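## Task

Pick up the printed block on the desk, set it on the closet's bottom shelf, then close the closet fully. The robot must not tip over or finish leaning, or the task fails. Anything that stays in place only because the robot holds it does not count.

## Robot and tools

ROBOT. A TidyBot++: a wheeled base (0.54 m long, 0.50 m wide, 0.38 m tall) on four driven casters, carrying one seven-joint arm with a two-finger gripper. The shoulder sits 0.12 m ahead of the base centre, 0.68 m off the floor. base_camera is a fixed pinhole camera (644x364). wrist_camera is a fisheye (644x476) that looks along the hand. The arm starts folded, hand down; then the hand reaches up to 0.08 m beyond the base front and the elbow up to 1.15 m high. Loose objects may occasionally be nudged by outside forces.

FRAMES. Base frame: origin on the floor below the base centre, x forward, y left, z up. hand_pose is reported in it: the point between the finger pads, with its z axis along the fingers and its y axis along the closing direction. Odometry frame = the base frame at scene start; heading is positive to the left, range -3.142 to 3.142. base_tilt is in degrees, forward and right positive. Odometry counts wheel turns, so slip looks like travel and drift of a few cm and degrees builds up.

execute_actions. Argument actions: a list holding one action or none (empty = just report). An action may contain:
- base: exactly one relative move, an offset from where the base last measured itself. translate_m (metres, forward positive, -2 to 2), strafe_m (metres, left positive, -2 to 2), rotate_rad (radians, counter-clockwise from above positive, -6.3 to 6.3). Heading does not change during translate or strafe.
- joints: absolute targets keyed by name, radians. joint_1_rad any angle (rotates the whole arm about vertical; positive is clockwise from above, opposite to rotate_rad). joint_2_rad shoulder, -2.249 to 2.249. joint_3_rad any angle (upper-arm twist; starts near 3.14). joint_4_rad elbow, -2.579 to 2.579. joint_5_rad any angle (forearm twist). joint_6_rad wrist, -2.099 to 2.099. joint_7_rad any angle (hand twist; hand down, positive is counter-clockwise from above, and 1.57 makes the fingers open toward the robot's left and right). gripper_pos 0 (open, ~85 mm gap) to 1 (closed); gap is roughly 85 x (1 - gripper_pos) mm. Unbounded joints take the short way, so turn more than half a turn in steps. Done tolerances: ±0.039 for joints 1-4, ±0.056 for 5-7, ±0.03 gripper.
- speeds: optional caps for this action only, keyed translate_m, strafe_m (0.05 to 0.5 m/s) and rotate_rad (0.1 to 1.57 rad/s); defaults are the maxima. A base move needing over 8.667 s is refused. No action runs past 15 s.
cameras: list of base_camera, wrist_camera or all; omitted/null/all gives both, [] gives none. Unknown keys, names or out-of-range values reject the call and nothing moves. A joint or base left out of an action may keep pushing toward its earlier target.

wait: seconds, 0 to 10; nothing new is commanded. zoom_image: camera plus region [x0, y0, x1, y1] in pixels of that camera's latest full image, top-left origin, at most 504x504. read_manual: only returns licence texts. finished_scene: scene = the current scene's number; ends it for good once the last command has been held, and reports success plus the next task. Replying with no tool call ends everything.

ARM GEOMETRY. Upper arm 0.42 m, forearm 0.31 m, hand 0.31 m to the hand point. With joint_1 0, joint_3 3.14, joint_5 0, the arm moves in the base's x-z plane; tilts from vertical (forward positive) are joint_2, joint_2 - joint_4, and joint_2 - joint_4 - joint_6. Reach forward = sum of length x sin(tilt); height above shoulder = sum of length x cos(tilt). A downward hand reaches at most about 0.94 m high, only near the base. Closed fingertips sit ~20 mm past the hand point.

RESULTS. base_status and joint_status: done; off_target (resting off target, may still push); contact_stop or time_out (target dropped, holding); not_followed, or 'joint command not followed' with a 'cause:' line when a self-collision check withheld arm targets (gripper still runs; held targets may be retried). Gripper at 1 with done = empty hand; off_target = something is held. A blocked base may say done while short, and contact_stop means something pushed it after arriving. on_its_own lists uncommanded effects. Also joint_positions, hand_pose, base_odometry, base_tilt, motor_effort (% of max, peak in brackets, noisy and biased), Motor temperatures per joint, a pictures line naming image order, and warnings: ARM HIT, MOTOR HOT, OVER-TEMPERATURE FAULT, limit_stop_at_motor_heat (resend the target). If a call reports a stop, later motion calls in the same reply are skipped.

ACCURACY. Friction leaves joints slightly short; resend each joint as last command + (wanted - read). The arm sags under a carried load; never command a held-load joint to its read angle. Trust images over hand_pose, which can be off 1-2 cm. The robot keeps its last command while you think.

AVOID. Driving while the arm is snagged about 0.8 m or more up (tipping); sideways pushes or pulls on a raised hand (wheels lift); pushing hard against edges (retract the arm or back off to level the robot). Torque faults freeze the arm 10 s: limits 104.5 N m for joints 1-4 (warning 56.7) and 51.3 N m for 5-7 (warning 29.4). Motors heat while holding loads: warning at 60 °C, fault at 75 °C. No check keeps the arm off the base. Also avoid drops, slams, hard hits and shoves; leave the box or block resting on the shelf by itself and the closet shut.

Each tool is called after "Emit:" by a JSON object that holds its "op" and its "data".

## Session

Emit:
{"op": "execute_actions", "data": {"actions": [{"joints": {"joint_6_rad": 0.5}}]}}

Scene clock: 1.63 s.
Motor temperatures (°C, as the motors report them): [25 30 24 32 33 34 31]
base_odometry: x=+0.000 y=+0.000 heading=+0.000 (m, m, rad; odometry frame)
base_tilt: forward=-0.4 right=+0.7 (deg)
base_status: not commanded
joint_positions: joint_1_rad=+0.032 joint_2_rad=-0.311 joint_3_rad=+3.103 joint_4_rad=-2.536 joint_5_rad=-0.017 joint_6_rad=+0.497 joint_7_rad=+1.630 gripper_pos=+0.000
joint_status: all done
motor_effort: joint_1_rad=+0(0) joint_2_rad=-7(6) joint_3_rad=+0(0) joint_4_rad=+21(20) joint_5_rad=+1(1) joint_6_rad=+9(9) joint_7_rad=+0(0) (%)
hand_pose: x=+0.5468 y=+0.0025 z=+0.8419 quat_wxyz=(+0.020, +0.760, +0.020, +0.649) (m; base frame)
pictures: base_camera, wrist_camera
Images, in order (width x height): base_camera 644x364, wrist_camera 644x476.

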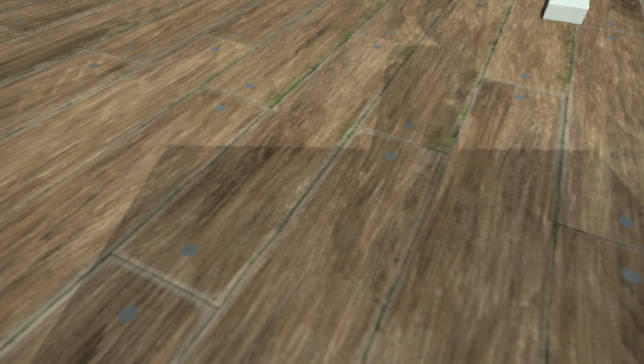

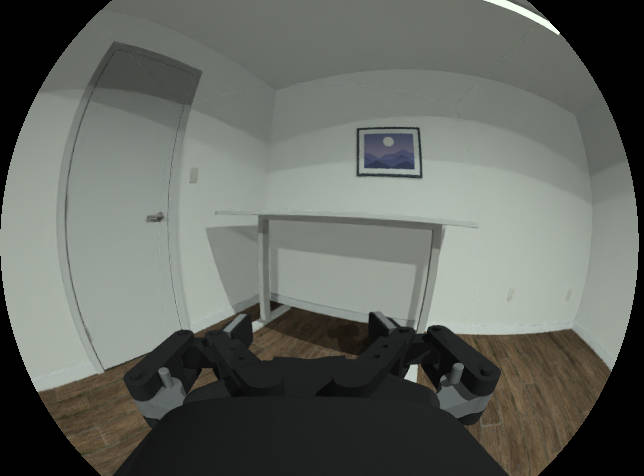

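Emit:
{"op": "execute_actions", "data": {"actions": [{"base": {"rotate_rad": 2.67}}]}}

Scene clock: 10.13 s.
Motor temperatures (°C, as the motors report them): [25 30 24 32 33 34 31]
base_odometry: x=+0.000 y=+0.000 heading=+2.670 (m, m, rad; odometry frame)
base_tilt: forward=-0.4 right=+0.7 (deg)
base_status: done
joint_positions: joint_1_rad=+0.032 joint_2_rad=-0.311 joint_3_rad=+3.103 joint_4_rad=-2.536 joint_5_rad=-0.017 joint_6_rad=+0.497 joint_7_rad=+1.630 gripper_pos=+0.000
joint_status: not commanded
motor_effort: joint_1_rad=+0(1) joint_2_rad=-6(7) joint_3_rad=+0(2) joint_4_rad=+20(21) joint_5_rad=+1(1) joint_6_rad=+9(9) joint_7_rad=+0(0) (%)
hand_pose: x=+0.5468 y=+0.0025 z=+0.8419 quat_wxyz=(+0.020, +0.760, +0.020, +0.649) (m; base frame)
pictures: base_camera, wrist_camera
Images, in order (width x height): base_camera 644x364, wrist_camera 644x476.

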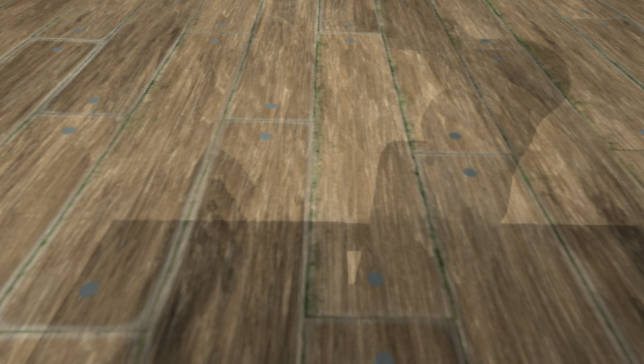

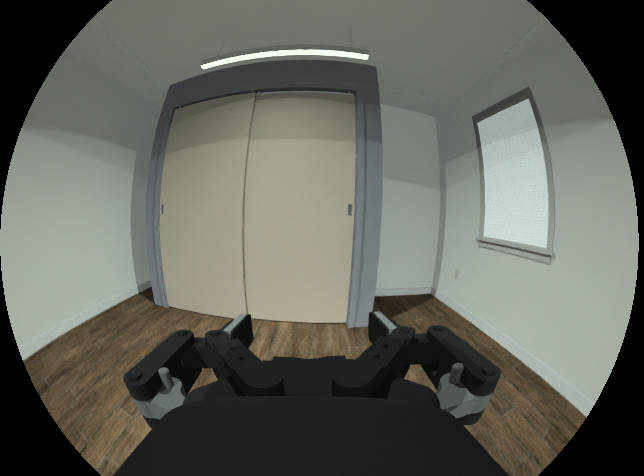

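Emit:
{"op": "execute_actions", "data": {"actions": [{"base": {"translate_m": 1.0}}], "cameras": []}}

Emit:
{"op": "execute_actions", "data": {"actions": [{"base": {"strafe_m": 0.9}}]}}

Scene clock: 20.77 s.
Motor temperatures (°C, as the motors report them): [25 30 24 32 33 34 31]
base_odometry: x=-0.891 y=+0.454 heading=+2.670 (m, m, rad; odometry frame)
base_tilt: forward=-0.4 right=+0.7 (deg)
base_status: done
joint_positions: joint_1_rad=+0.032 joint_2_rad=-0.311 joint_3_rad=+3.103 joint_4_rad=-2.536 joint_5_rad=-0.017 joint_6_rad=+0.497 joint_7_rad=+1.630 gripper_pos=+0.000
joint_status: not commanded
motor_effort: joint_1_rad=+0(1) joint_2_rad=-6(8) joint_3_rad=+0(0) joint_4_rad=+20(21) joint_5_rad=+1(1) joint_6_rad=+8(9) joint_7_rad=+0(0) (%)
hand_pose: x=+0.5468 y=+0.0025 z=+0.8420 quat_wxyz=(+0.020, +0.760, +0.020, +0.649) (m; base frame)
pictures: none
No camera images: the call's "cameras" was empty. Leave "cameras" out to get every camera's image.

Scene clock: 23.93 s.
Motor temperatures (°C, as the motors report them): [25 30 24 32 33 34 31]
base_odometry: x=-1.300 y=-0.348 heading=+2.670 (m, m, rad; odometry frame)
base_tilt: forward=-0.4 right=+0.7 (deg)
base_status: done
joint_positions: joint_1_rad=+0.032 joint_2_rad=-0.311 joint_3_rad=+3.103 joint_4_rad=-2.536 joint_5_rad=-0.017 joint_6_rad=+0.497 joint_7_rad=+1.630 gripper_pos=+0.000
joint_status: not commanded
motor_effort: joint_1_rad=+0(0) joint_2_rad=-6(7) joint_3_rad=+1(2) joint_4_rad=+21(21) joint_5_rad=+2(0) joint_6_rad=+9(9) joint_7_rad=+0(1) (%)
hand_pose: x=+0.5468 y=+0.0025 z=+0.8420 quat_wxyz=(+0.020, +0.760, +0.020, +0.649) (m; base frame)
pictures: base_camera, wrist_camera
Images, in order (width x height): base_camera 644x364, wrist_camera 644x476.

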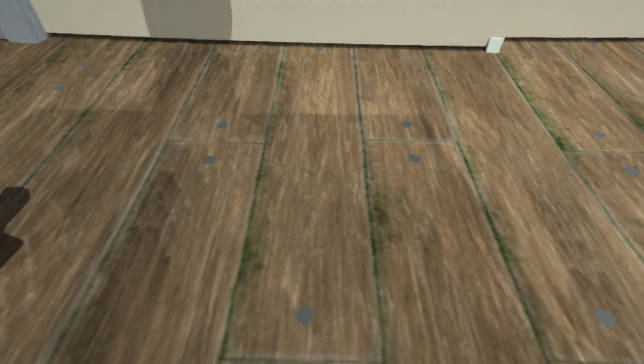

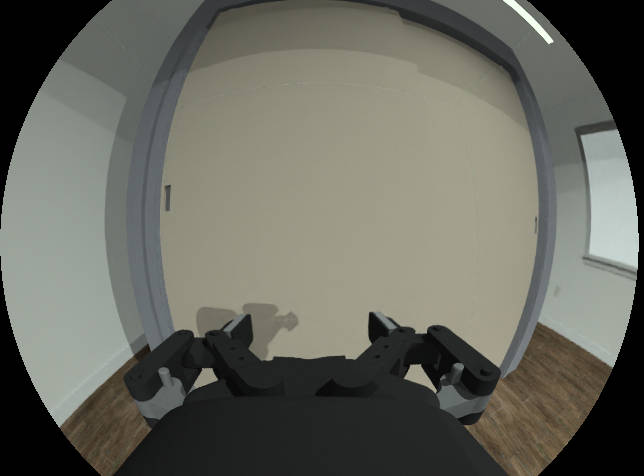

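Emit:
{"op": "execute_actions", "data": {"actions": [{"base": {"strafe_m": 0.5}, "joints": {"joint_1_rad": 0.0, "joint_2_rad": -0.2, "joint_3_rad": 3.14, "joint_4_rad": -2.004, "joint_5_rad": 0.0, "joint_6_rad": 0.233, "joint_7_rad": 0.0, "gripper_pos": 1.0}}], "cameras": []}}

Emit:
{"op": "execute_actions", "data": {"actions": [{"base": {"rotate_rad": -0.04}, "speeds": {"rotate_rad": 0.2}}]}}

Scene clock: 37.27 s.
Motor temperatures (°C, as the motors report them): [25 30 24 32 33 34 31]
base_odometry: x=-1.528 y=-0.794 heading=+2.670 (m, m, rad; odometry frame)
base_tilt: forward=-0.4 right=+0.7 (deg)
base_status: done
joint_positions: joint_1_rad=+0.008 joint_2_rad=-0.222 joint_3_rad=+3.123 joint_4_rad=-2.021 joint_5_rad=-0.017 joint_6_rad=+0.259 joint_7_rad=+0.028 gripper_pos=+0.999
joint_status: all done
motor_effort: joint_1_rad=+0(1) joint_2_rad=-12(11) joint_3_rad=+1(1) joint_4_rad=+24(24) joint_5_rad=+1(1) joint_6_rad=+9(9) joint_7_rad=+0(0) (%)
hand_pose: x=+0.6433 y=+0.0068 z=+1.0309 quat_wxyz=(-0.505, +0.497, -0.487, +0.510) (m; base frame)
pictures: none
No camera images: the call's "cameras" was empty. Leave "cameras" out to get every camera's image.

Scene clock: 37.93 s.
Motor temperatures (°C, as the motors report them): [25 30 24 32 33 34 31]
base_odometry: x=-1.528 y=-0.794 heading=+2.630 (m, m, rad; odometry frame)
base_tilt: forward=-0.4 right=+0.7 (deg)
base_status: done
joint_positions: joint_1_rad=+0.005 joint_2_rad=-0.222 joint_3_rad=+3.131 joint_4_rad=-2.021 joint_5_rad=-0.017 joint_6_rad=+0.259 joint_7_rad=+0.028 gripper_pos=+0.999
joint_status: not commanded
motor_effort: joint_1_rad=-1(2) joint_2_rad=-12(12) joint_3_rad=+0(2) joint_4_rad=+24(24) joint_5_rad=+2(2) joint_6_rad=+9(9) joint_7_rad=+0(0) (%)
hand_pose: x=+0.6435 y=+0.0034 z=+1.0307 quat_wxyz=(-0.504, +0.496, -0.489, +0.511) (m; base frame)
pictures: base_camera, wrist_camera
Images, in order (width x height): base_camera 644x364, wrist_camera 644x476.

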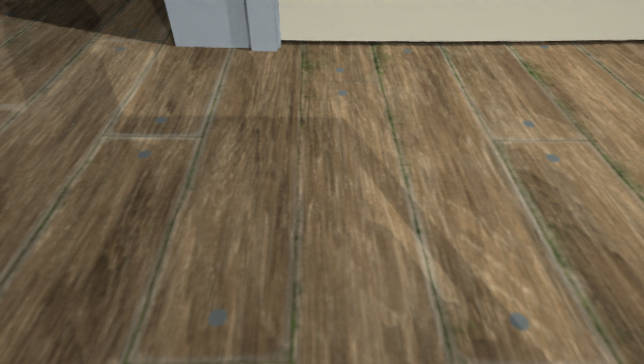

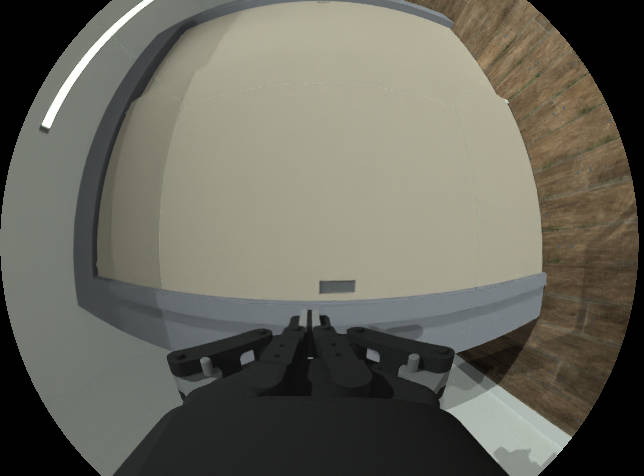

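Emit:
{"op": "execute_actions", "data": {"actions": [{"base": {"strafe_m": 0.045}, "speeds": {"strafe_m": 0.08}, "joints": {"joint_2_rad": -0.2, "joint_4_rad": -2.088, "joint_6_rad": 0.317}}], "cameras": []}}

Emit:
{"op": "execute_actions", "data": {"actions": [{"base": {"translate_m": 0.25}, "speeds": {"translate_m": 0.2}}]}}

Scene clock: 45.60 s.
Motor temperatures (°C, as the motors report them): [25 30 24 32 33 34 31]
base_odometry: x=-1.550 y=-0.833 heading=+2.629 (m, m, rad; odometry frame)
base_tilt: forward=-0.4 right=+0.7 (deg)
base_status: done
joint_positions: joint_1_rad=+0.004 joint_2_rad=-0.219 joint_3_rad=+3.132 joint_4_rad=-2.075 joint_5_rad=-0.017 joint_6_rad=+0.291 joint_7_rad=+0.028 gripper_pos=+0.999
joint_status: all done
motor_effort: joint_1_rad=-1(1) joint_2_rad=-12(12) joint_3_rad=+0(2) joint_4_rad=+23(25) joint_5_rad=+1(1) joint_6_rad=+9(9) joint_7_rad=+1(0) (%)
hand_pose: x=+0.6404 y=+0.0033 z=+1.0058 quat_wxyz=(-0.498, +0.502, -0.495, +0.505) (m; base frame)
pictures: none
No camera images: the call's "cameras" was empty. Leave "cameras" out to get every camera's image.

Scene clock: 47.60 s.
Motor temperatures (°C, as the motors report them): [25 30 24 32 33 34 31]
base_odometry: x=-1.768 y=-0.711 heading=+2.629 (m, m, rad; odometry frame)
base_tilt: forward=-0.4 right=+0.7 (deg)
base_status: done
joint_positions: joint_1_rad=+0.004 joint_2_rad=-0.210 joint_3_rad=+3.132 joint_4_rad=-2.075 joint_5_rad=-0.017 joint_6_rad=+0.293 joint_7_rad=+0.028 gripper_pos=+0.999
joint_status: not commanded
motor_effort: joint_1_rad=+0(0) joint_2_rad=-12(14) joint_3_rad=+0(1) joint_4_rad=+23(24) joint_5_rad=+2(1) joint_6_rad=+9(9) joint_7_rad=+1(0) (%)
hand_pose: x=+0.6434 y=+0.0033 z=+1.0017 quat_wxyz=(-0.496, +0.504, -0.497, +0.503) (m; base frame)
pictures: base_camera, wrist_camera
Images, in order (width x height): base_camera 644x364, wrist_camera 644x476.

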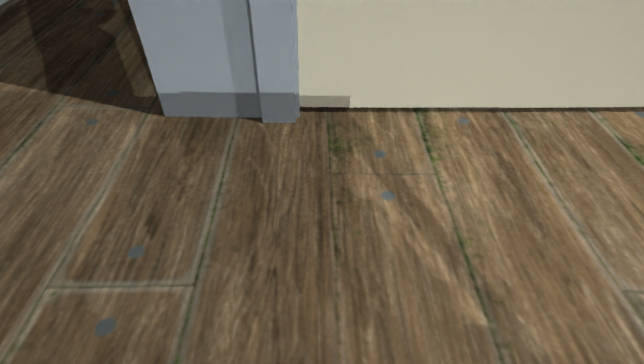

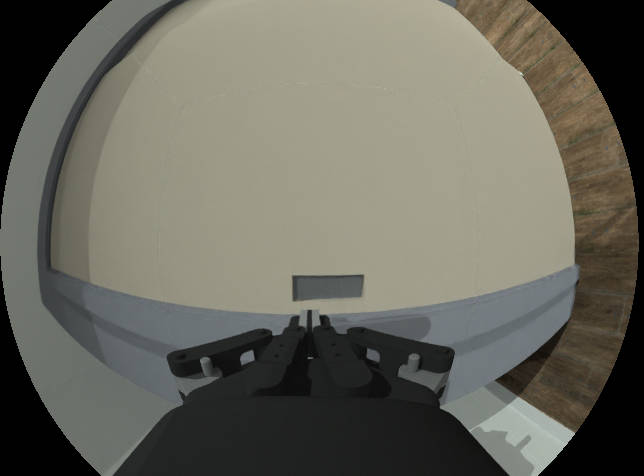

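Emit:
{"op": "zoom_image", "data": {"camera": "wrist_camera", "region": [260, 250, 400, 350]}}

Region (260, 250, 400, 350) of wrist_camera's 644x476 image, scaled by 3.600; it fills the top 360 rows of this view, and the rest is white.

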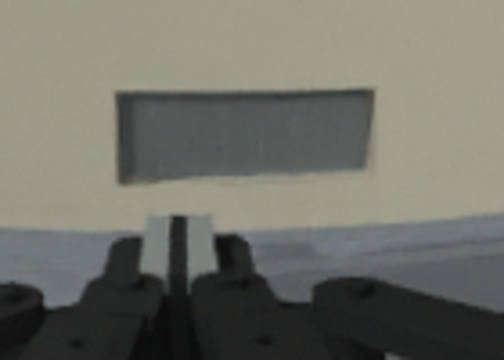

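Emit:
{"op": "execute_actions", "data": {"actions": [{"base": {"strafe_m": -0.012}, "speeds": {"strafe_m": 0.05}}], "cameras": []}}

Emit:
{"op": "execute_actions", "data": {"actions": [{"base": {"translate_m": 0.055}, "speeds": {"translate_m": 0.06}}], "cameras": ["wrist_camera"]}}

Emit:
{"op": "zoom_image", "data": {"camera": "wrist_camera", "region": [240, 250, 408, 370]}}

Scene clock: 57.93 s.
Motor temperatures (°C, as the motors report them): [25 30 24 32 33 34 31]
base_odometry: x=-1.762 y=-0.700 heading=+2.630 (m, m, rad; odometry frame)
base_tilt: forward=-0.4 right=+0.7 (deg)
base_status: done
joint_positions: joint_1_rad=+0.004 joint_2_rad=-0.210 joint_3_rad=+3.133 joint_4_rad=-2.075 joint_5_rad=-0.017 joint_6_rad=+0.294 joint_7_rad=+0.028 gripper_pos=+0.999
joint_status: not commanded
motor_effort: joint_1_rad=+0(1) joint_2_rad=-13(13) joint_3_rad=+0(2) joint_4_rad=+24(24) joint_5_rad=+2(1) joint_6_rad=+9(9) joint_7_rad=+0(0) (%)
hand_pose: x=+0.6434 y=+0.0029 z=+1.0018 quat_wxyz=(-0.496, +0.504, -0.497, +0.503) (m; base frame)
pictures: none
No camera images: the call's "cameras" was empty. Leave "cameras" out to get every camera's image.

Scene clock: 59.33 s.
Motor temperatures (°C, as the motors report them): [25 30 24 32 33 34 31]
base_odometry: x=-1.810 y=-0.673 heading=+2.629 (m, m, rad; odometry frame)
base_tilt: forward=-0.4 right=+0.7 (deg)
base_status: done
joint_positions: joint_1_rad=+0.004 joint_2_rad=-0.208 joint_3_rad=+3.133 joint_4_rad=-2.075 joint_5_rad=-0.017 joint_6_rad=+0.294 joint_7_rad=+0.028 gripper_pos=+0.999
joint_status: not commanded
motor_effort: joint_1_rad=+0(1) joint_2_rad=-12(14) joint_3_rad=+0(1) joint_4_rad=+23(25) joint_5_rad=+1(1) joint_6_rad=+9(9) joint_7_rad=+0(1) (%)
hand_pose: x=+0.6438 y=+0.0029 z=+1.0012 quat_wxyz=(-0.496, +0.504, -0.497, +0.503) (m; base frame)
pictures: wrist_camera
Images, in order (width x height): wrist_camera 644x476.

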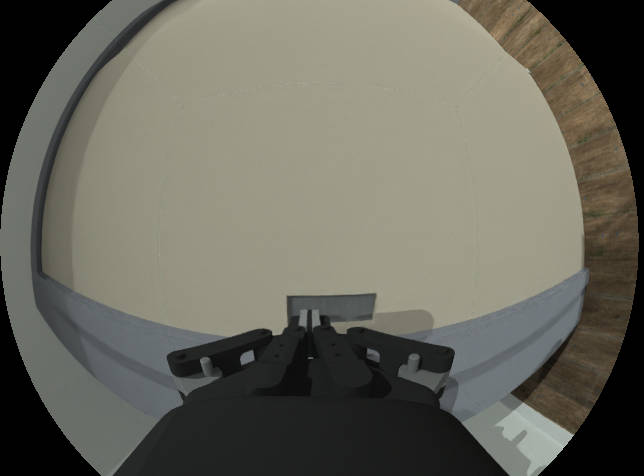

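Region (240, 250, 408, 370) of wrist_camera's 644x476 image, scaled by 3.000; it fills the top 360 rows of this view, and the rest is white.

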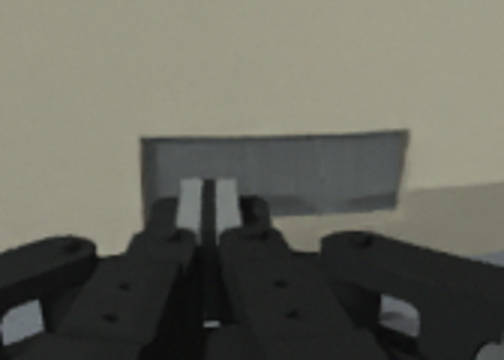

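Emit:
{"op": "execute_actions", "data": {"actions": [{"base": {"strafe_m": -0.003}, "speeds": {"strafe_m": 0.05}, "joints": {"joint_4_rad": -2.13, "joint_6_rad": 0.36}}], "cameras": []}}

Emit:
{"op": "execute_actions", "data": {"actions": [{"base": {"translate_m": 0.033}, "speeds": {"translate_m": 0.05}}], "cameras": ["wrist_camera"]}}

Emit:
{"op": "zoom_image", "data": {"camera": "wrist_camera", "region": [240, 250, 408, 370]}}

Scene clock: 66.73 s.
Motor temperatures (°C, as the motors report them): [25 30 24 32 33 34 31]
base_odometry: x=-1.809 y=-0.670 heading=+2.630 (m, m, rad; odometry frame)
base_tilt: forward=-0.4 right=+0.7 (deg)
base_status: done
joint_positions: joint_1_rad=+0.004 joint_2_rad=-0.208 joint_3_rad=+3.133 joint_4_rad=-2.113 joint_5_rad=-0.017 joint_6_rad=+0.335 joint_7_rad=+0.028 gripper_pos=+0.999
joint_status: all done
motor_effort: joint_1_rad=+0(2) joint_2_rad=-11(13) joint_3_rad=+0(3) joint_4_rad=+23(24) joint_5_rad=+2(2) joint_6_rad=+9(9) joint_7_rad=+0(0) (%)
hand_pose: x=+0.6401 y=+0.0027 z=+0.9908 quat_wxyz=(-0.497, +0.503, -0.496, +0.504) (m; base frame)
pictures: none
No camera images: the call's "cameras" was empty. Leave "cameras" out to get every camera's image.

Scene clock: 67.87 s.
Motor temperatures (°C, as the motors report them): [25 30 24 32 33 34 31]
base_odometry: x=-1.838 y=-0.654 heading=+2.629 (m, m, rad; odometry frame)
base_tilt: forward=-0.4 right=+0.7 (deg)
base_status: done
joint_positions: joint_1_rad=+0.004 joint_2_rad=-0.208 joint_3_rad=+3.133 joint_4_rad=-2.113 joint_5_rad=-0.017 joint_6_rad=+0.336 joint_7_rad=+0.028 gripper_pos=+0.999
joint_status: not commanded
motor_effort: joint_1_rad=+0(1) joint_2_rad=-11(14) joint_3_rad=+0(1) joint_4_rad=+23(23) joint_5_rad=+1(1) joint_6_rad=+9(9) joint_7_rad=+0(0) (%)
hand_pose: x=+0.6403 y=+0.0027 z=+0.9907 quat_wxyz=(-0.497, +0.503, -0.496, +0.504) (m; base frame)
pictures: wrist_camera
Images, in order (width x height): wrist_camera 644x476.

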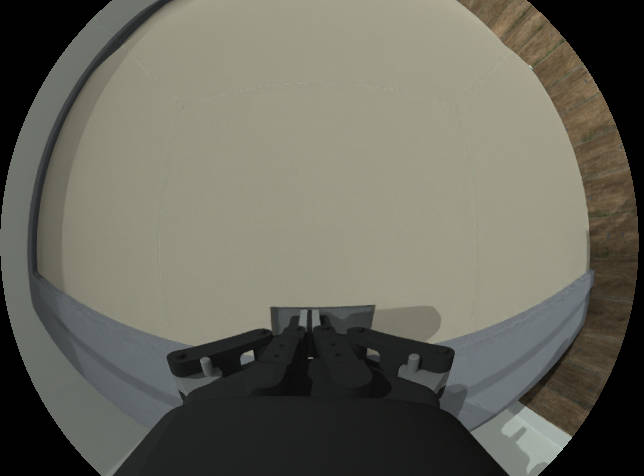

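Region (240, 250, 408, 370) of wrist_camera's 644x476 image, scaled by 3.000; it fills the top 360 rows of this view, and the rest is white.

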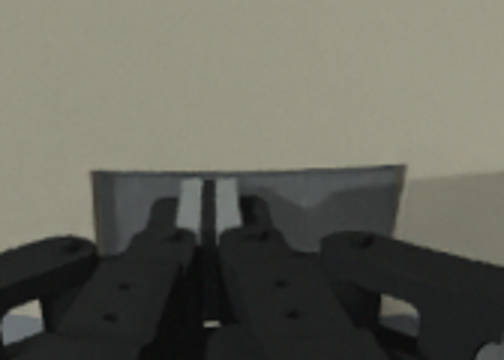

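Emit:
{"op": "execute_actions", "data": {"actions": [{"base": {"translate_m": 0.012}, "speeds": {"translate_m": 0.05}}], "cameras": []}}

Scene clock: 71.83 s.
Motor temperatures (°C, as the motors report them): [25 30 24 32 33 34 31]
base_odometry: x=-1.849 y=-0.648 heading=+2.629 (m, m, rad; odometry frame)
base_tilt: forward=-0.4 right=+0.7 (deg)
base_status: done
joint_positions: joint_1_rad=+0.004 joint_2_rad=-0.205 joint_3_rad=+3.133 joint_4_rad=-2.113 joint_5_rad=-0.017 joint_6_rad=+0.336 joint_7_rad=+0.028 gripper_pos=+0.999
joint_status: not commanded
motor_effort: joint_1_rad=+0(0) joint_2_rad=-11(14) joint_3_rad=+0(0) joint_4_rad=+23(24) joint_5_rad=+1(1) joint_6_rad=+9(9) joint_7_rad=+0(0) (%)
hand_pose: x=+0.6411 y=+0.0027 z=+0.9893 quat_wxyz=(-0.496, +0.504, -0.497, +0.503) (m; base frame)
pictures: none
No camera images: the call's "cameras" was empty. Leave "cameras" out to get every camera's image.

Emit:
{"op": "execute_actions", "data": {"actions": [{"base": {"strafe_m": -0.3}, "speeds": {"strafe_m": 0.12}}]}}

Scene clock: 77.27 s.
Motor temperatures (°C, as the motors report them): [25 30 24 32 33 34 31]
base_odometry: x=-1.702 y=-0.386 heading=+2.630 (m, m, rad; odometry frame)
base_tilt: forward=-0.4 right=+0.7 (deg)
base_status: done
joint_positions: joint_1_rad=+0.003 joint_2_rad=-0.205 joint_3_rad=+3.134 joint_4_rad=-2.113 joint_5_rad=-0.017 joint_6_rad=+0.336 joint_7_rad=+0.028 gripper_pos=+0.999
joint_status: not commanded
motor_effort: joint_1_rad=+0(1) joint_2_rad=-12(13) joint_3_rad=+0(3) joint_4_rad=+24(24) joint_5_rad=+2(2) joint_6_rad=+9(9) joint_7_rad=+0(0) (%)
hand_pose: x=+0.6411 y=+0.0026 z=+0.9894 quat_wxyz=(-0.496, +0.503, -0.497, +0.503) (m; base frame)
pictures: base_camera, wrist_camera
Images, in order (width x height): base_camera 644x364, wrist_camera 644x476.

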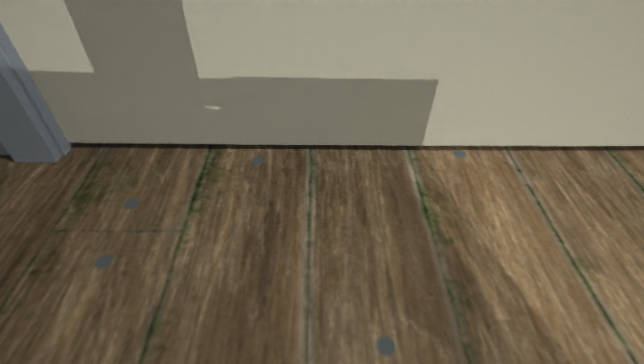

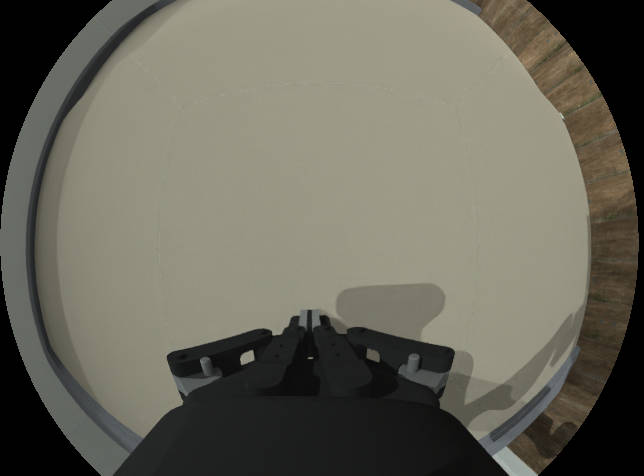

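Emit:
{"op": "execute_actions", "data": {"actions": [{"base": {"strafe_m": 0.3}, "speeds": {"strafe_m": 0.2}}], "cameras": ["wrist_camera"]}}

Emit:
{"op": "zoom_image", "data": {"camera": "wrist_camera", "region": [240, 250, 408, 370]}}

Scene clock: 82.73 s.
Motor temperatures (°C, as the motors report them): [25 30 24 32 33 34 31]
base_odometry: x=-1.849 y=-0.648 heading=+2.630 (m, m, rad; odometry frame)
base_tilt: forward=-0.4 right=+0.7 (deg)
base_status: done
joint_positions: joint_1_rad=+0.003 joint_2_rad=-0.205 joint_3_rad=+3.134 joint_4_rad=-2.113 joint_5_rad=-0.017 joint_6_rad=+0.337 joint_7_rad=+0.028 gripper_pos=+0.999
joint_status: not commanded
motor_effort: joint_1_rad=+1(2) joint_2_rad=-12(13) joint_3_rad=+0(2) joint_4_rad=+24(24) joint_5_rad=+2(2) joint_6_rad=+8(9) joint_7_rad=+0(0) (%)
hand_pose: x=+0.6411 y=+0.0023 z=+0.9895 quat_wxyz=(-0.496, +0.503, -0.497, +0.504) (m; base frame)
pictures: wrist_camera
Images, in order (width x height): wrist_camera 644x476.

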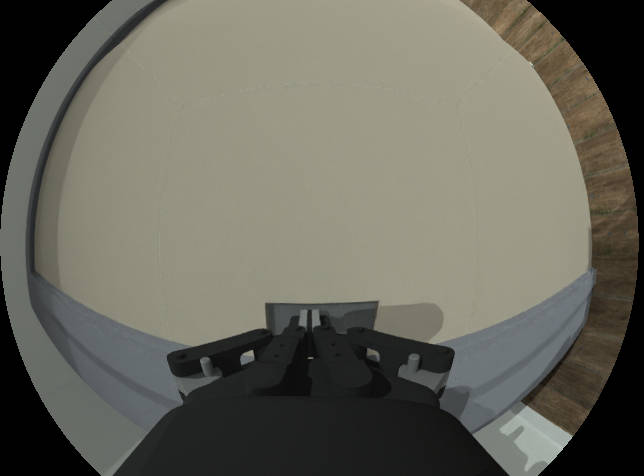

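Region (240, 250, 408, 370) of wrist_camera's 644x476 image, scaled by 3.000; it fills the top 360 rows of this view, and the rest is white.

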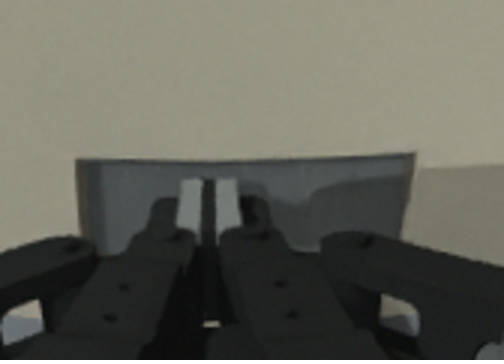

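Emit:
{"op": "execute_actions", "data": {"actions": [{"base": {"translate_m": 0.015}, "speeds": {"translate_m": 0.05}}], "cameras": []}}

Scene clock: 85.27 s.
Motor temperatures (°C, as the motors report them): [25 30 24 32 33 34 31]
base_odometry: x=-1.862 y=-0.641 heading=+2.630 (m, m, rad; odometry frame)
base_tilt: forward=-0.4 right=+0.7 (deg)
base_status: done
joint_positions: joint_1_rad=+0.003 joint_2_rad=-0.205 joint_3_rad=+3.134 joint_4_rad=-2.114 joint_5_rad=-0.017 joint_6_rad=+0.340 joint_7_rad=+0.028 gripper_pos=+0.999
joint_status: not commanded
motor_effort: joint_1_rad=+0(1) joint_2_rad=-11(15) joint_3_rad=+0(1) joint_4_rad=+23(25) joint_5_rad=+1(2) joint_6_rad=+8(9) joint_7_rad=+0(1) (%)
hand_pose: x=+0.6410 y=+0.0023 z=+0.9900 quat_wxyz=(-0.497, +0.503, -0.497, +0.504) (m; base frame)
pictures: none
No camera images: the call's "cameras" was empty. Leave "cameras" out to get every camera's image.

Emit:
{"op": "execute_actions", "data": {"actions": [{"base": {"translate_m": 0.012}, "speeds": {"translate_m": 0.05}}], "cameras": ["wrist_camera"]}}

Emit:
{"op": "zoom_image", "data": {"camera": "wrist_camera", "region": [240, 250, 408, 370]}}

Scene clock: 89.17 s.
Motor temperatures (°C, as the motors report them): [25 30 24 32 33 34 31]
base_odometry: x=-1.872 y=-0.635 heading=+2.630 (m, m, rad; odometry frame)
base_tilt: forward=-0.4 right=+0.7 (deg)
base_status: done
joint_positions: joint_1_rad=+0.003 joint_2_rad=-0.231 joint_3_rad=+3.135 joint_4_rad=-2.136 joint_5_rad=-0.017 joint_6_rad=+0.340 joint_7_rad=+0.028 gripper_pos=+0.999
joint_status: not commanded
motor_effort: joint_1_rad=-1(1) joint_2_rad=-5(12) joint_3_rad=+0(2) joint_4_rad=+25(31) joint_5_rad=+2(1) joint_6_rad=+8(11) joint_7_rad=+0(0) (%)
hand_pose: x=+0.6309 y=+0.0018 z=+0.9899 quat_wxyz=(-0.497, +0.502, -0.496, +0.505) (m; base frame)
pictures: wrist_camera
Images, in order (width x height): wrist_camera 644x476.

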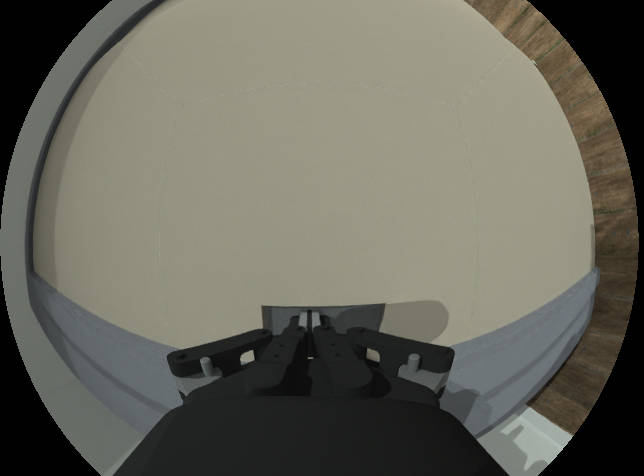

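Region (240, 250, 408, 370) of wrist_camera's 644x476 image, scaled by 3.000; it fills the top 360 rows of this view, and the rest is white.

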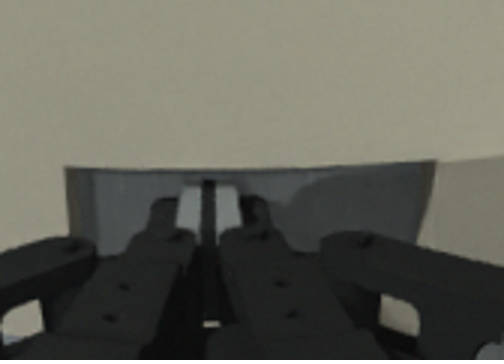

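Contact made. Slide.

Emit:
{"op": "execute_actions", "data": {"actions": [{"base": {"strafe_m": -0.2}, "speeds": {"strafe_m": 0.1}}]}}

Scene clock: 93.23 s.
Motor temperatures (°C, as the motors report them): [25 30 24 32 33 34 31]
base_odometry: x=-1.774 y=-0.460 heading=+2.630 (m, m, rad; odometry frame)
base_tilt: forward=-0.4 right=+0.7 (deg)
base_status: done
joint_positions: joint_1_rad=-0.029 joint_2_rad=-0.226 joint_3_rad=+3.099 joint_4_rad=-2.138 joint_5_rad=-0.004 joint_6_rad=+0.345 joint_7_rad=+0.028 gripper_pos=+0.999
joint_status: not commanded
motor_effort: joint_1_rad=+5(10) joint_2_rad=-4(11) joint_3_rad=+7(14) joint_4_rad=+29(29) joint_5_rad=+0(2) joint_6_rad=+10(11) joint_7_rad=+1(1) (%)
hand_pose: x=+0.6304 y=+0.0395 z=+0.9876 quat_wxyz=(-0.510, +0.524, -0.473, +0.492) (m; base frame)
pictures: base_camera, wrist_camera
Images, in order (width x height): base_camera 644x364, wrist_camera 644x476.

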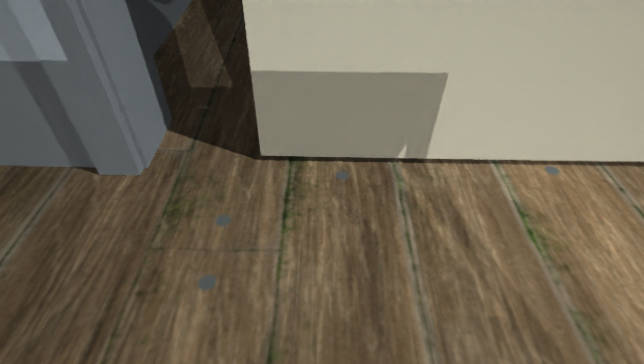

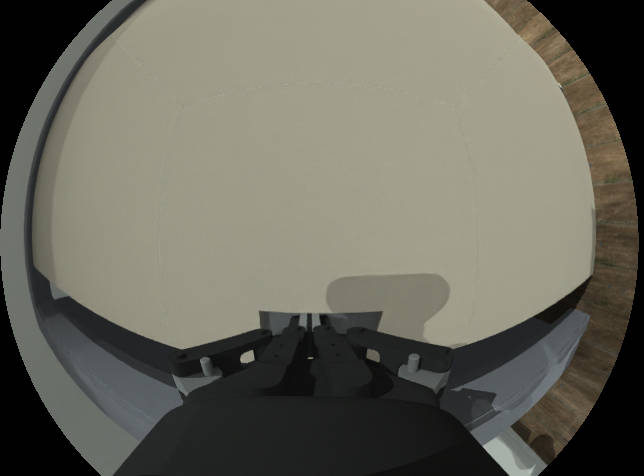

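Emit:
{"op": "execute_actions", "data": {"actions": [{"base": {"strafe_m": -0.32}, "speeds": {"strafe_m": 0.12}}]}}

Scene clock: 99.17 s.
Motor temperatures (°C, as the motors report them): [25 30 24 32 33 34 31]
base_odometry: x=-1.618 y=-0.181 heading=+2.631 (m, m, rad; odometry frame)
base_tilt: forward=-0.4 right=+0.7 (deg)
base_status: done
joint_positions: joint_1_rad=-0.034 joint_2_rad=-0.230 joint_3_rad=+3.091 joint_4_rad=-2.143 joint_5_rad=+0.000 joint_6_rad=+0.346 joint_7_rad=+0.028 gripper_pos=+0.999
joint_status: not commanded
motor_effort: joint_1_rad=+5(13) joint_2_rad=-2(12) joint_3_rad=+7(16) joint_4_rad=+30(30) joint_5_rad=-1(2) joint_6_rad=+11(11) joint_7_rad=+1(1) (%)
hand_pose: x=+0.6278 y=+0.0474 z=+0.9874 quat_wxyz=(-0.512, +0.528, -0.467, +0.490) (m; base frame)
pictures: base_camera, wrist_camera
Images, in order (width x height): base_camera 644x364, wrist_camera 644x476.

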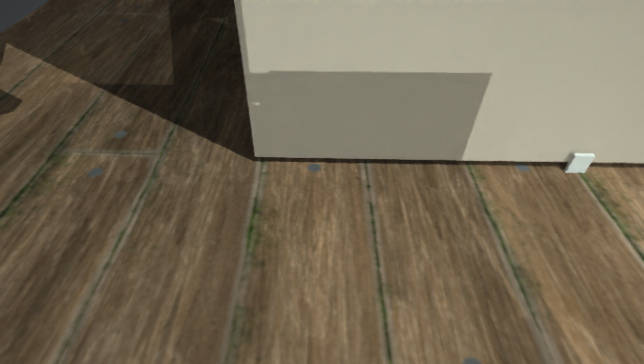

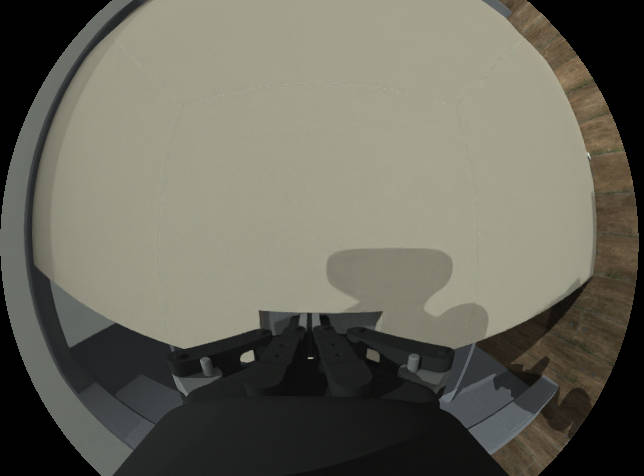

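Emit:
{"op": "execute_actions", "data": {"actions": [{"base": {"strafe_m": 0.04}, "speeds": {"strafe_m": 0.06}}], "cameras": []}}

Emit:
{"op": "execute_actions", "data": {"actions": [{"base": {"translate_m": -0.25}}], "cameras": []}}

Emit:
{"op": "execute_actions", "data": {"actions": [{"base": {"strafe_m": 0.26}, "joints": {"joint_6_rad": 0.0, "joint_7_rad": 1.57, "gripper_pos": 0.0}}]}}

Scene clock: 103.73 s.
Motor temperatures (°C, as the motors report them): [25 30 24 32 33 34 31]
base_odometry: x=-1.637 y=-0.216 heading=+2.631 (m, m, rad; odometry frame)
base_tilt: forward=-0.5 right=+0.7 (deg)
base_status: done
joint_positions: joint_1_rad=-0.002 joint_2_rad=-0.235 joint_3_rad=+3.130 joint_4_rad=-2.147 joint_5_rad=+0.000 joint_6_rad=+0.346 joint_7_rad=+0.028 gripper_pos=+0.999
joint_status: not commanded
motor_effort: joint_1_rad=+1(5) joint_2_rad=+0(2) joint_3_rad=+2(7) joint_4_rad=+31(31) joint_5_rad=+2(0) joint_6_rad=+11(11) joint_7_rad=+0(1) (%)
hand_pose: x=+0.6284 y=+0.0085 z=+0.9874 quat_wxyz=(-0.497, +0.509, -0.488, +0.506) (m; base frame)
pictures: none
No camera images: the call's "cameras" was empty. Leave "cameras" out to get every camera's image.

Scene clock: 105.50 s.
Motor temperatures (°C, as the motors report them): [25 30 24 32 33 34 31]
base_odometry: x=-1.419 y=-0.338 heading=+2.631 (m, m, rad; odometry frame)
base_tilt: forward=-0.4 right=+0.7 (deg)
base_status: done
joint_positions: joint_1_rad=-0.002 joint_2_rad=-0.197 joint_3_rad=+3.132 joint_4_rad=-2.128 joint_5_rad=+0.000 joint_6_rad=+0.346 joint_7_rad=+0.028 gripper_pos=+0.999
joint_status: not commanded
motor_effort: joint_1_rad=+0(1) joint_2_rad=-11(16) joint_3_rad=+0(1) joint_4_rad=+23(30) joint_5_rad=+1(1) joint_6_rad=+9(10) joint_7_rad=+0(0) (%)
hand_pose: x=+0.6419 y=+0.0080 z=+0.9790 quat_wxyz=(-0.492, +0.514, -0.493, +0.501) (m; base frame)
pictures: none
No camera images: the call's "cameras" was empty. Leave "cameras" out to get every camera's image.

Scene clock: 107.30 s.
Motor temperatures (°C, as the motors report them): [25 30 24 32 33 34 31]
base_odometry: x=-1.546 y=-0.565 heading=+2.631 (m, m, rad; odometry frame)
base_tilt: forward=-0.4 right=+0.7 (deg)
base_status: done
joint_positions: joint_1_rad=-0.002 joint_2_rad=-0.197 joint_3_rad=+3.132 joint_4_rad=-2.128 joint_5_rad=+0.000 joint_6_rad=+0.021 joint_7_rad=+1.556 gripper_pos=+0.000
joint_status: all done
motor_effort: joint_1_rad=+0(1) joint_2_rad=-11(13) joint_3_rad=+0(2) joint_4_rad=+23(23) joint_5_rad=+1(2) joint_6_rad=+8(9) joint_7_rad=+0(0) (%)
hand_pose: x=+0.6242 y=+0.0075 z=+0.8797 quat_wxyz=(-0.007, +0.816, -0.001, +0.577) (m; base frame)
pictures: base_camera, wrist_camera
Images, in order (width x height): base_camera 644x364, wrist_camera 644x476.

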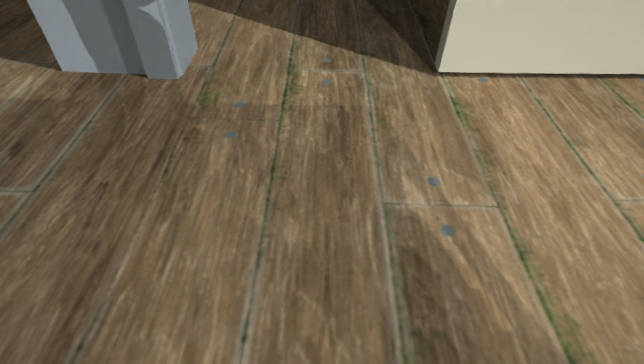

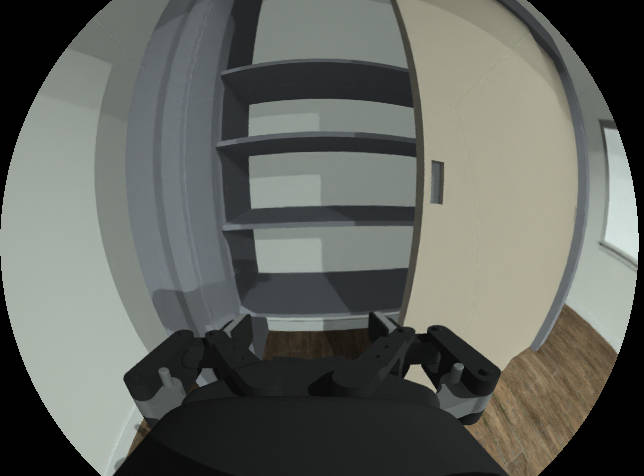

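Emit:
{"op": "execute_actions", "data": {"actions": [{"base": {"rotate_rad": 3.141}, "joints": {"joint_2_rad": -0.276, "joint_4_rad": -1.532, "joint_6_rad": -0.6}}], "cameras": []}}

Emit:
{"op": "execute_actions", "data": {"actions": [{"base": {"strafe_m": 1.65}}], "cameras": []}}

Emit:
{"op": "execute_actions", "data": {"actions": [{"base": {"translate_m": 1.4}}]}}

Scene clock: 117.33 s.
Motor temperatures (°C, as the motors report them): [25 30 24 32 33 34 31]
base_odometry: x=-1.546 y=-0.565 heading=-0.511 (m, m, rad; odometry frame)
base_tilt: forward=-0.4 right=+0.7 (deg)
base_status: done
joint_positions: joint_1_rad=-0.001 joint_2_rad=-0.254 joint_3_rad=+3.133 joint_4_rad=-1.552 joint_5_rad=+0.000 joint_6_rad=-0.574 joint_7_rad=+1.556 gripper_pos=+0.000
joint_status: all done
motor_effort: joint_1_rad=+0(1) joint_2_rad=-10(15) joint_3_rad=+0(2) joint_4_rad=+23(25) joint_5_rad=+2(1) joint_6_rad=+8(9) joint_7_rad=+0(1) (%)
hand_pose: x=+0.6132 y=+0.0068 z=+1.0816 quat_wxyz=(-0.006, +0.805, -0.001, +0.593) (m; base frame)
pictures: none
No camera images: the call's "cameras" was empty. Leave "cameras" out to get every camera's image.

Scene clock: 122.00 s.
Motor temperatures (°C, as the motors report them): [25 30 24 32 33 34 31]
base_odometry: x=-0.740 y=+0.874 heading=-0.511 (m, m, rad; odometry frame)
base_tilt: forward=-0.4 right=+0.7 (deg)
base_status: done
joint_positions: joint_1_rad=-0.001 joint_2_rad=-0.254 joint_3_rad=+3.134 joint_4_rad=-1.552 joint_5_rad=+0.000 joint_6_rad=-0.574 joint_7_rad=+1.556 gripper_pos=+0.000
joint_status: not commanded
motor_effort: joint_1_rad=+1(1) joint_2_rad=-10(10) joint_3_rad=+1(2) joint_4_rad=+23(23) joint_5_rad=+1(0) joint_6_rad=+8(9) joint_7_rad=+1(0) (%)
hand_pose: x=+0.6132 y=+0.0065 z=+1.0815 quat_wxyz=(-0.006, +0.805, -0.002, +0.593) (m; base frame)
pictures: none
No camera images: the call's "cameras" was empty. Leave "cameras" out to get every camera's image.

Scene clock: 126.17 s.
Motor temperatures (°C, as the motors report them): [25 30 24 32 33 34 31]
base_odometry: x=+0.481 y=+0.190 heading=-0.511 (m, m, rad; odometry frame)
base_tilt: forward=-0.4 right=+0.7 (deg)
base_status: done
joint_positions: joint_1_rad=-0.001 joint_2_rad=-0.269 joint_3_rad=+3.134 joint_4_rad=-1.550 joint_5_rad=+0.000 joint_6_rad=-0.578 joint_7_rad=+1.556 gripper_pos=+0.000
joint_status: not commanded
motor_effort: joint_1_rad=+0(0) joint_2_rad=-10(13) joint_3_rad=+0(1) joint_4_rad=+23(24) joint_5_rad=+1(1) joint_6_rad=+8(9) joint_7_rad=+0(0) (%)
hand_pose: x=+0.6069 y=+0.0065 z=+1.0884 quat_wxyz=(-0.006, +0.802, -0.002, +0.598) (m; base frame)
pictures: base_camera, wrist_camera
Images, in order (width x height): base_camera 644x364, wrist_camera 644x476.

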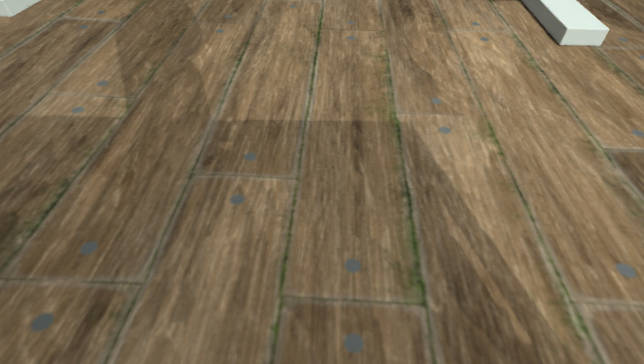

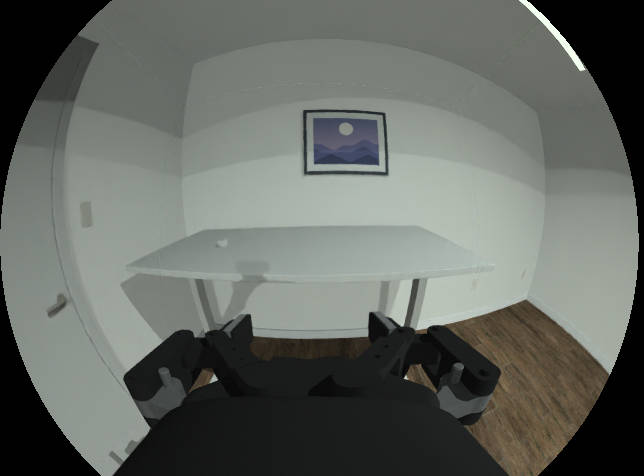

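Emit:
{"op": "zoom_image", "data": {"camera": "wrist_camera", "region": [160, 210, 300, 290]}}

Region (160, 210, 300, 290) of wrist_camera's 644x476 image, scaled by 3.600; it fills the top 288 rows of this view, and the rest is white.

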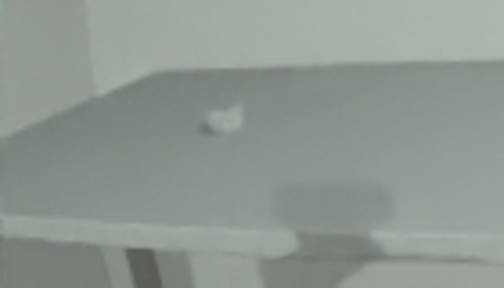

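Emit:
{"op": "execute_actions", "data": {"actions": [{"base": {"strafe_m": 0.4}, "joints": {"joint_6_rad": -0.815}}], "cameras": []}}

Emit:
{"op": "execute_actions", "data": {"actions": [{"base": {"translate_m": 0.5}, "speeds": {"translate_m": 0.3}}]}}

Scene clock: 136.63 s.
Motor temperatures (°C, as the motors report them): [25 30 24 32 33 34 31]
base_odometry: x=+0.677 y=+0.540 heading=-0.511 (m, m, rad; odometry frame)
base_tilt: forward=-0.4 right=+0.7 (deg)
base_status: done
joint_positions: joint_1_rad=-0.001 joint_2_rad=-0.269 joint_3_rad=+3.134 joint_4_rad=-1.544 joint_5_rad=+0.000 joint_6_rad=-0.811 joint_7_rad=+1.556 gripper_pos=+0.000
joint_status: all done
motor_effort: joint_1_rad=-1(1) joint_2_rad=-9(10) joint_3_rad=+0(3) joint_4_rad=+23(25) joint_5_rad=+1(2) joint_6_rad=+7(10) joint_7_rad=+0(1) (%)
hand_pose: x=+0.5789 y=+0.0059 z=+1.0256 quat_wxyz=(-0.005, +0.864, -0.002, +0.504) (m; base frame)
pictures: none
No camera images: the call's "cameras" was empty. Leave "cameras" out to get every camera's image.

Scene clock: 139.27 s.
Motor temperatures (°C, as the motors report them): [25 30 24 32 33 34 31]
base_odometry: x=+1.114 y=+0.295 heading=-0.511 (m, m, rad; odometry frame)
base_tilt: forward=-0.4 right=+0.7 (deg)
base_status: done
joint_positions: joint_1_rad=-0.001 joint_2_rad=-0.270 joint_3_rad=+3.134 joint_4_rad=-1.544 joint_5_rad=+0.000 joint_6_rad=-0.811 joint_7_rad=+1.556 gripper_pos=+0.000
joint_status: not commanded
motor_effort: joint_1_rad=+0(1) joint_2_rad=-10(12) joint_3_rad=+0(1) joint_4_rad=+23(24) joint_5_rad=+2(2) joint_6_rad=+8(8) joint_7_rad=+0(0) (%)
hand_pose: x=+0.5782 y=+0.0059 z=+1.0265 quat_wxyz=(-0.005, +0.863, -0.002, +0.504) (m; base frame)
pictures: base_camera, wrist_camera
Images, in order (width x height): base_camera 644x364, wrist_camera 644x476.

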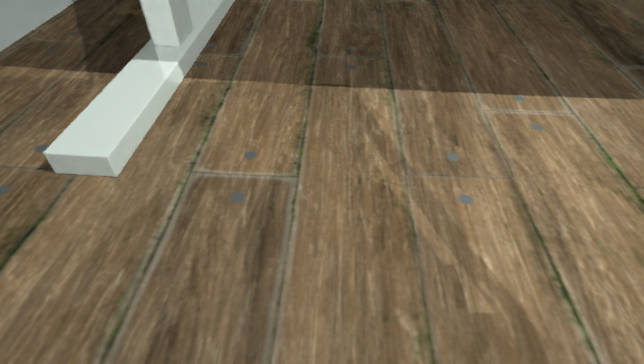

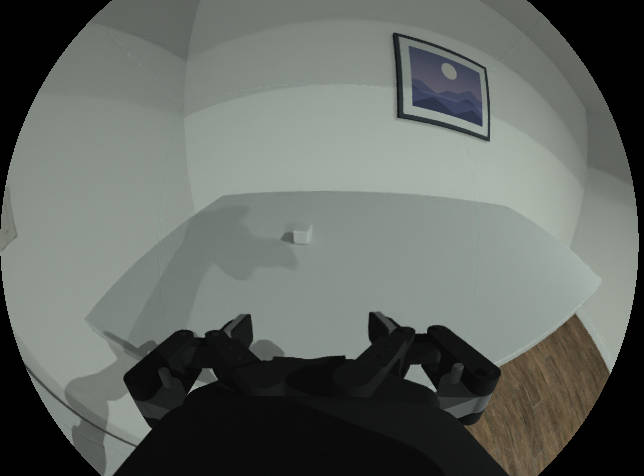

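Emit:
{"op": "zoom_image", "data": {"camera": "wrist_camera", "region": [260, 195, 344, 265]}}

Region (260, 195, 344, 265) of wrist_camera's 644x476 image, scaled by 6.000.

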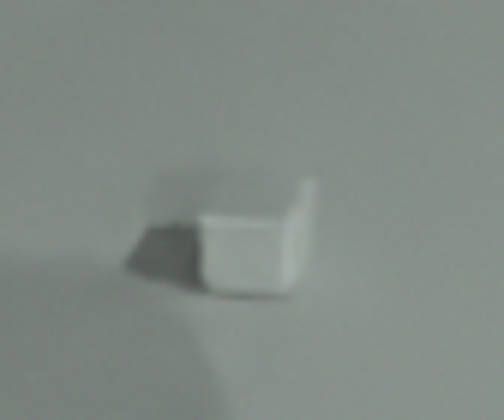

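Emit:
{"op": "execute_actions", "data": {"actions": [{"base": {"strafe_m": 0.035}, "speeds": {"strafe_m": 0.08}, "joints": {"joint_2_rad": -0.02, "joint_4_rad": -1.363, "joint_6_rad": -0.928}}], "cameras": []}}

Emit:
{"op": "execute_actions", "data": {"actions": [{"base": {"translate_m": 0.1}, "speeds": {"translate_m": 0.1}}], "cameras": ["wrist_camera"]}}

Scene clock: 151.73 s.
Motor temperatures (°C, as the motors report them): [25 30 24 32 33 34 31]
base_odometry: x=+1.131 y=+0.326 heading=-0.511 (m, m, rad; odometry frame)
base_tilt: forward=-0.4 right=+0.7 (deg)
base_status: done
joint_positions: joint_1_rad=-0.001 joint_2_rad=-0.022 joint_3_rad=+3.135 joint_4_rad=-1.386 joint_5_rad=+0.000 joint_6_rad=-0.904 joint_7_rad=+1.556 gripper_pos=+0.000
joint_status: all done
motor_effort: joint_1_rad=+0(1) joint_2_rad=-17(19) joint_3_rad=+0(2) joint_4_rad=+22(24) joint_5_rad=+1(0) joint_6_rad=+6(8) joint_7_rad=+1(0) (%)
hand_pose: x=+0.6561 y=+0.0059 z=+0.9671 quat_wxyz=(-0.005, +0.906, -0.003, +0.423) (m; base frame)
pictures: none
No camera images: the call's "cameras" was empty. Leave "cameras" out to get every camera's image.

Scene clock: 153.30 s.
Motor temperatures (°C, as the motors report them): [25 30 24 32 33 34 31]
base_odometry: x=+1.218 y=+0.277 heading=-0.511 (m, m, rad; odometry frame)
base_tilt: forward=-0.4 right=+0.7 (deg)
base_status: done
joint_positions: joint_1_rad=-0.001 joint_2_rad=-0.021 joint_3_rad=+3.135 joint_4_rad=-1.384 joint_5_rad=+0.000 joint_6_rad=-0.905 joint_7_rad=+1.556 gripper_pos=+0.000
joint_status: not commanded
motor_effort: joint_1_rad=-1(1) joint_2_rad=-18(20) joint_3_rad=+0(1) joint_4_rad=+23(24) joint_5_rad=+1(1) joint_6_rad=+7(7) joint_7_rad=+0(0) (%)
hand_pose: x=+0.6564 y=+0.0059 z=+0.9671 quat_wxyz=(-0.005, +0.906, -0.003, +0.423) (m; base frame)
pictures: wrist_camera
Images, in order (width x height): wrist_camera 644x476.

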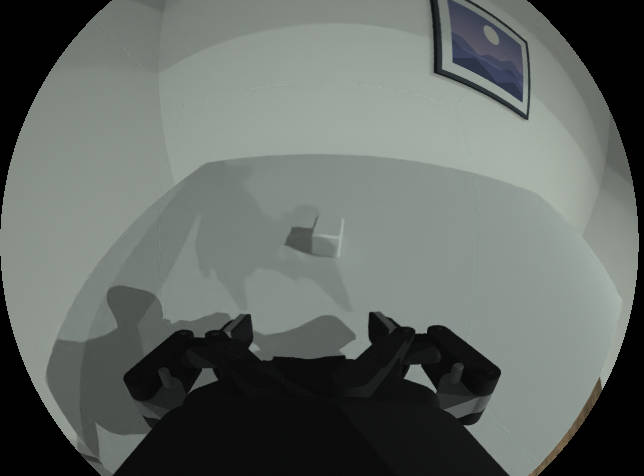

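Emit:
{"op": "zoom_image", "data": {"camera": "wrist_camera", "region": [220, 190, 420, 350]}}

Region (220, 190, 420, 350) of wrist_camera's 644x476 image, scaled by 2.520; it fills the top 403 rows of this view, and the rest is white.

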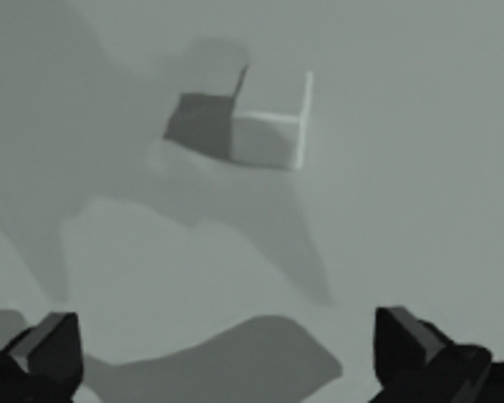

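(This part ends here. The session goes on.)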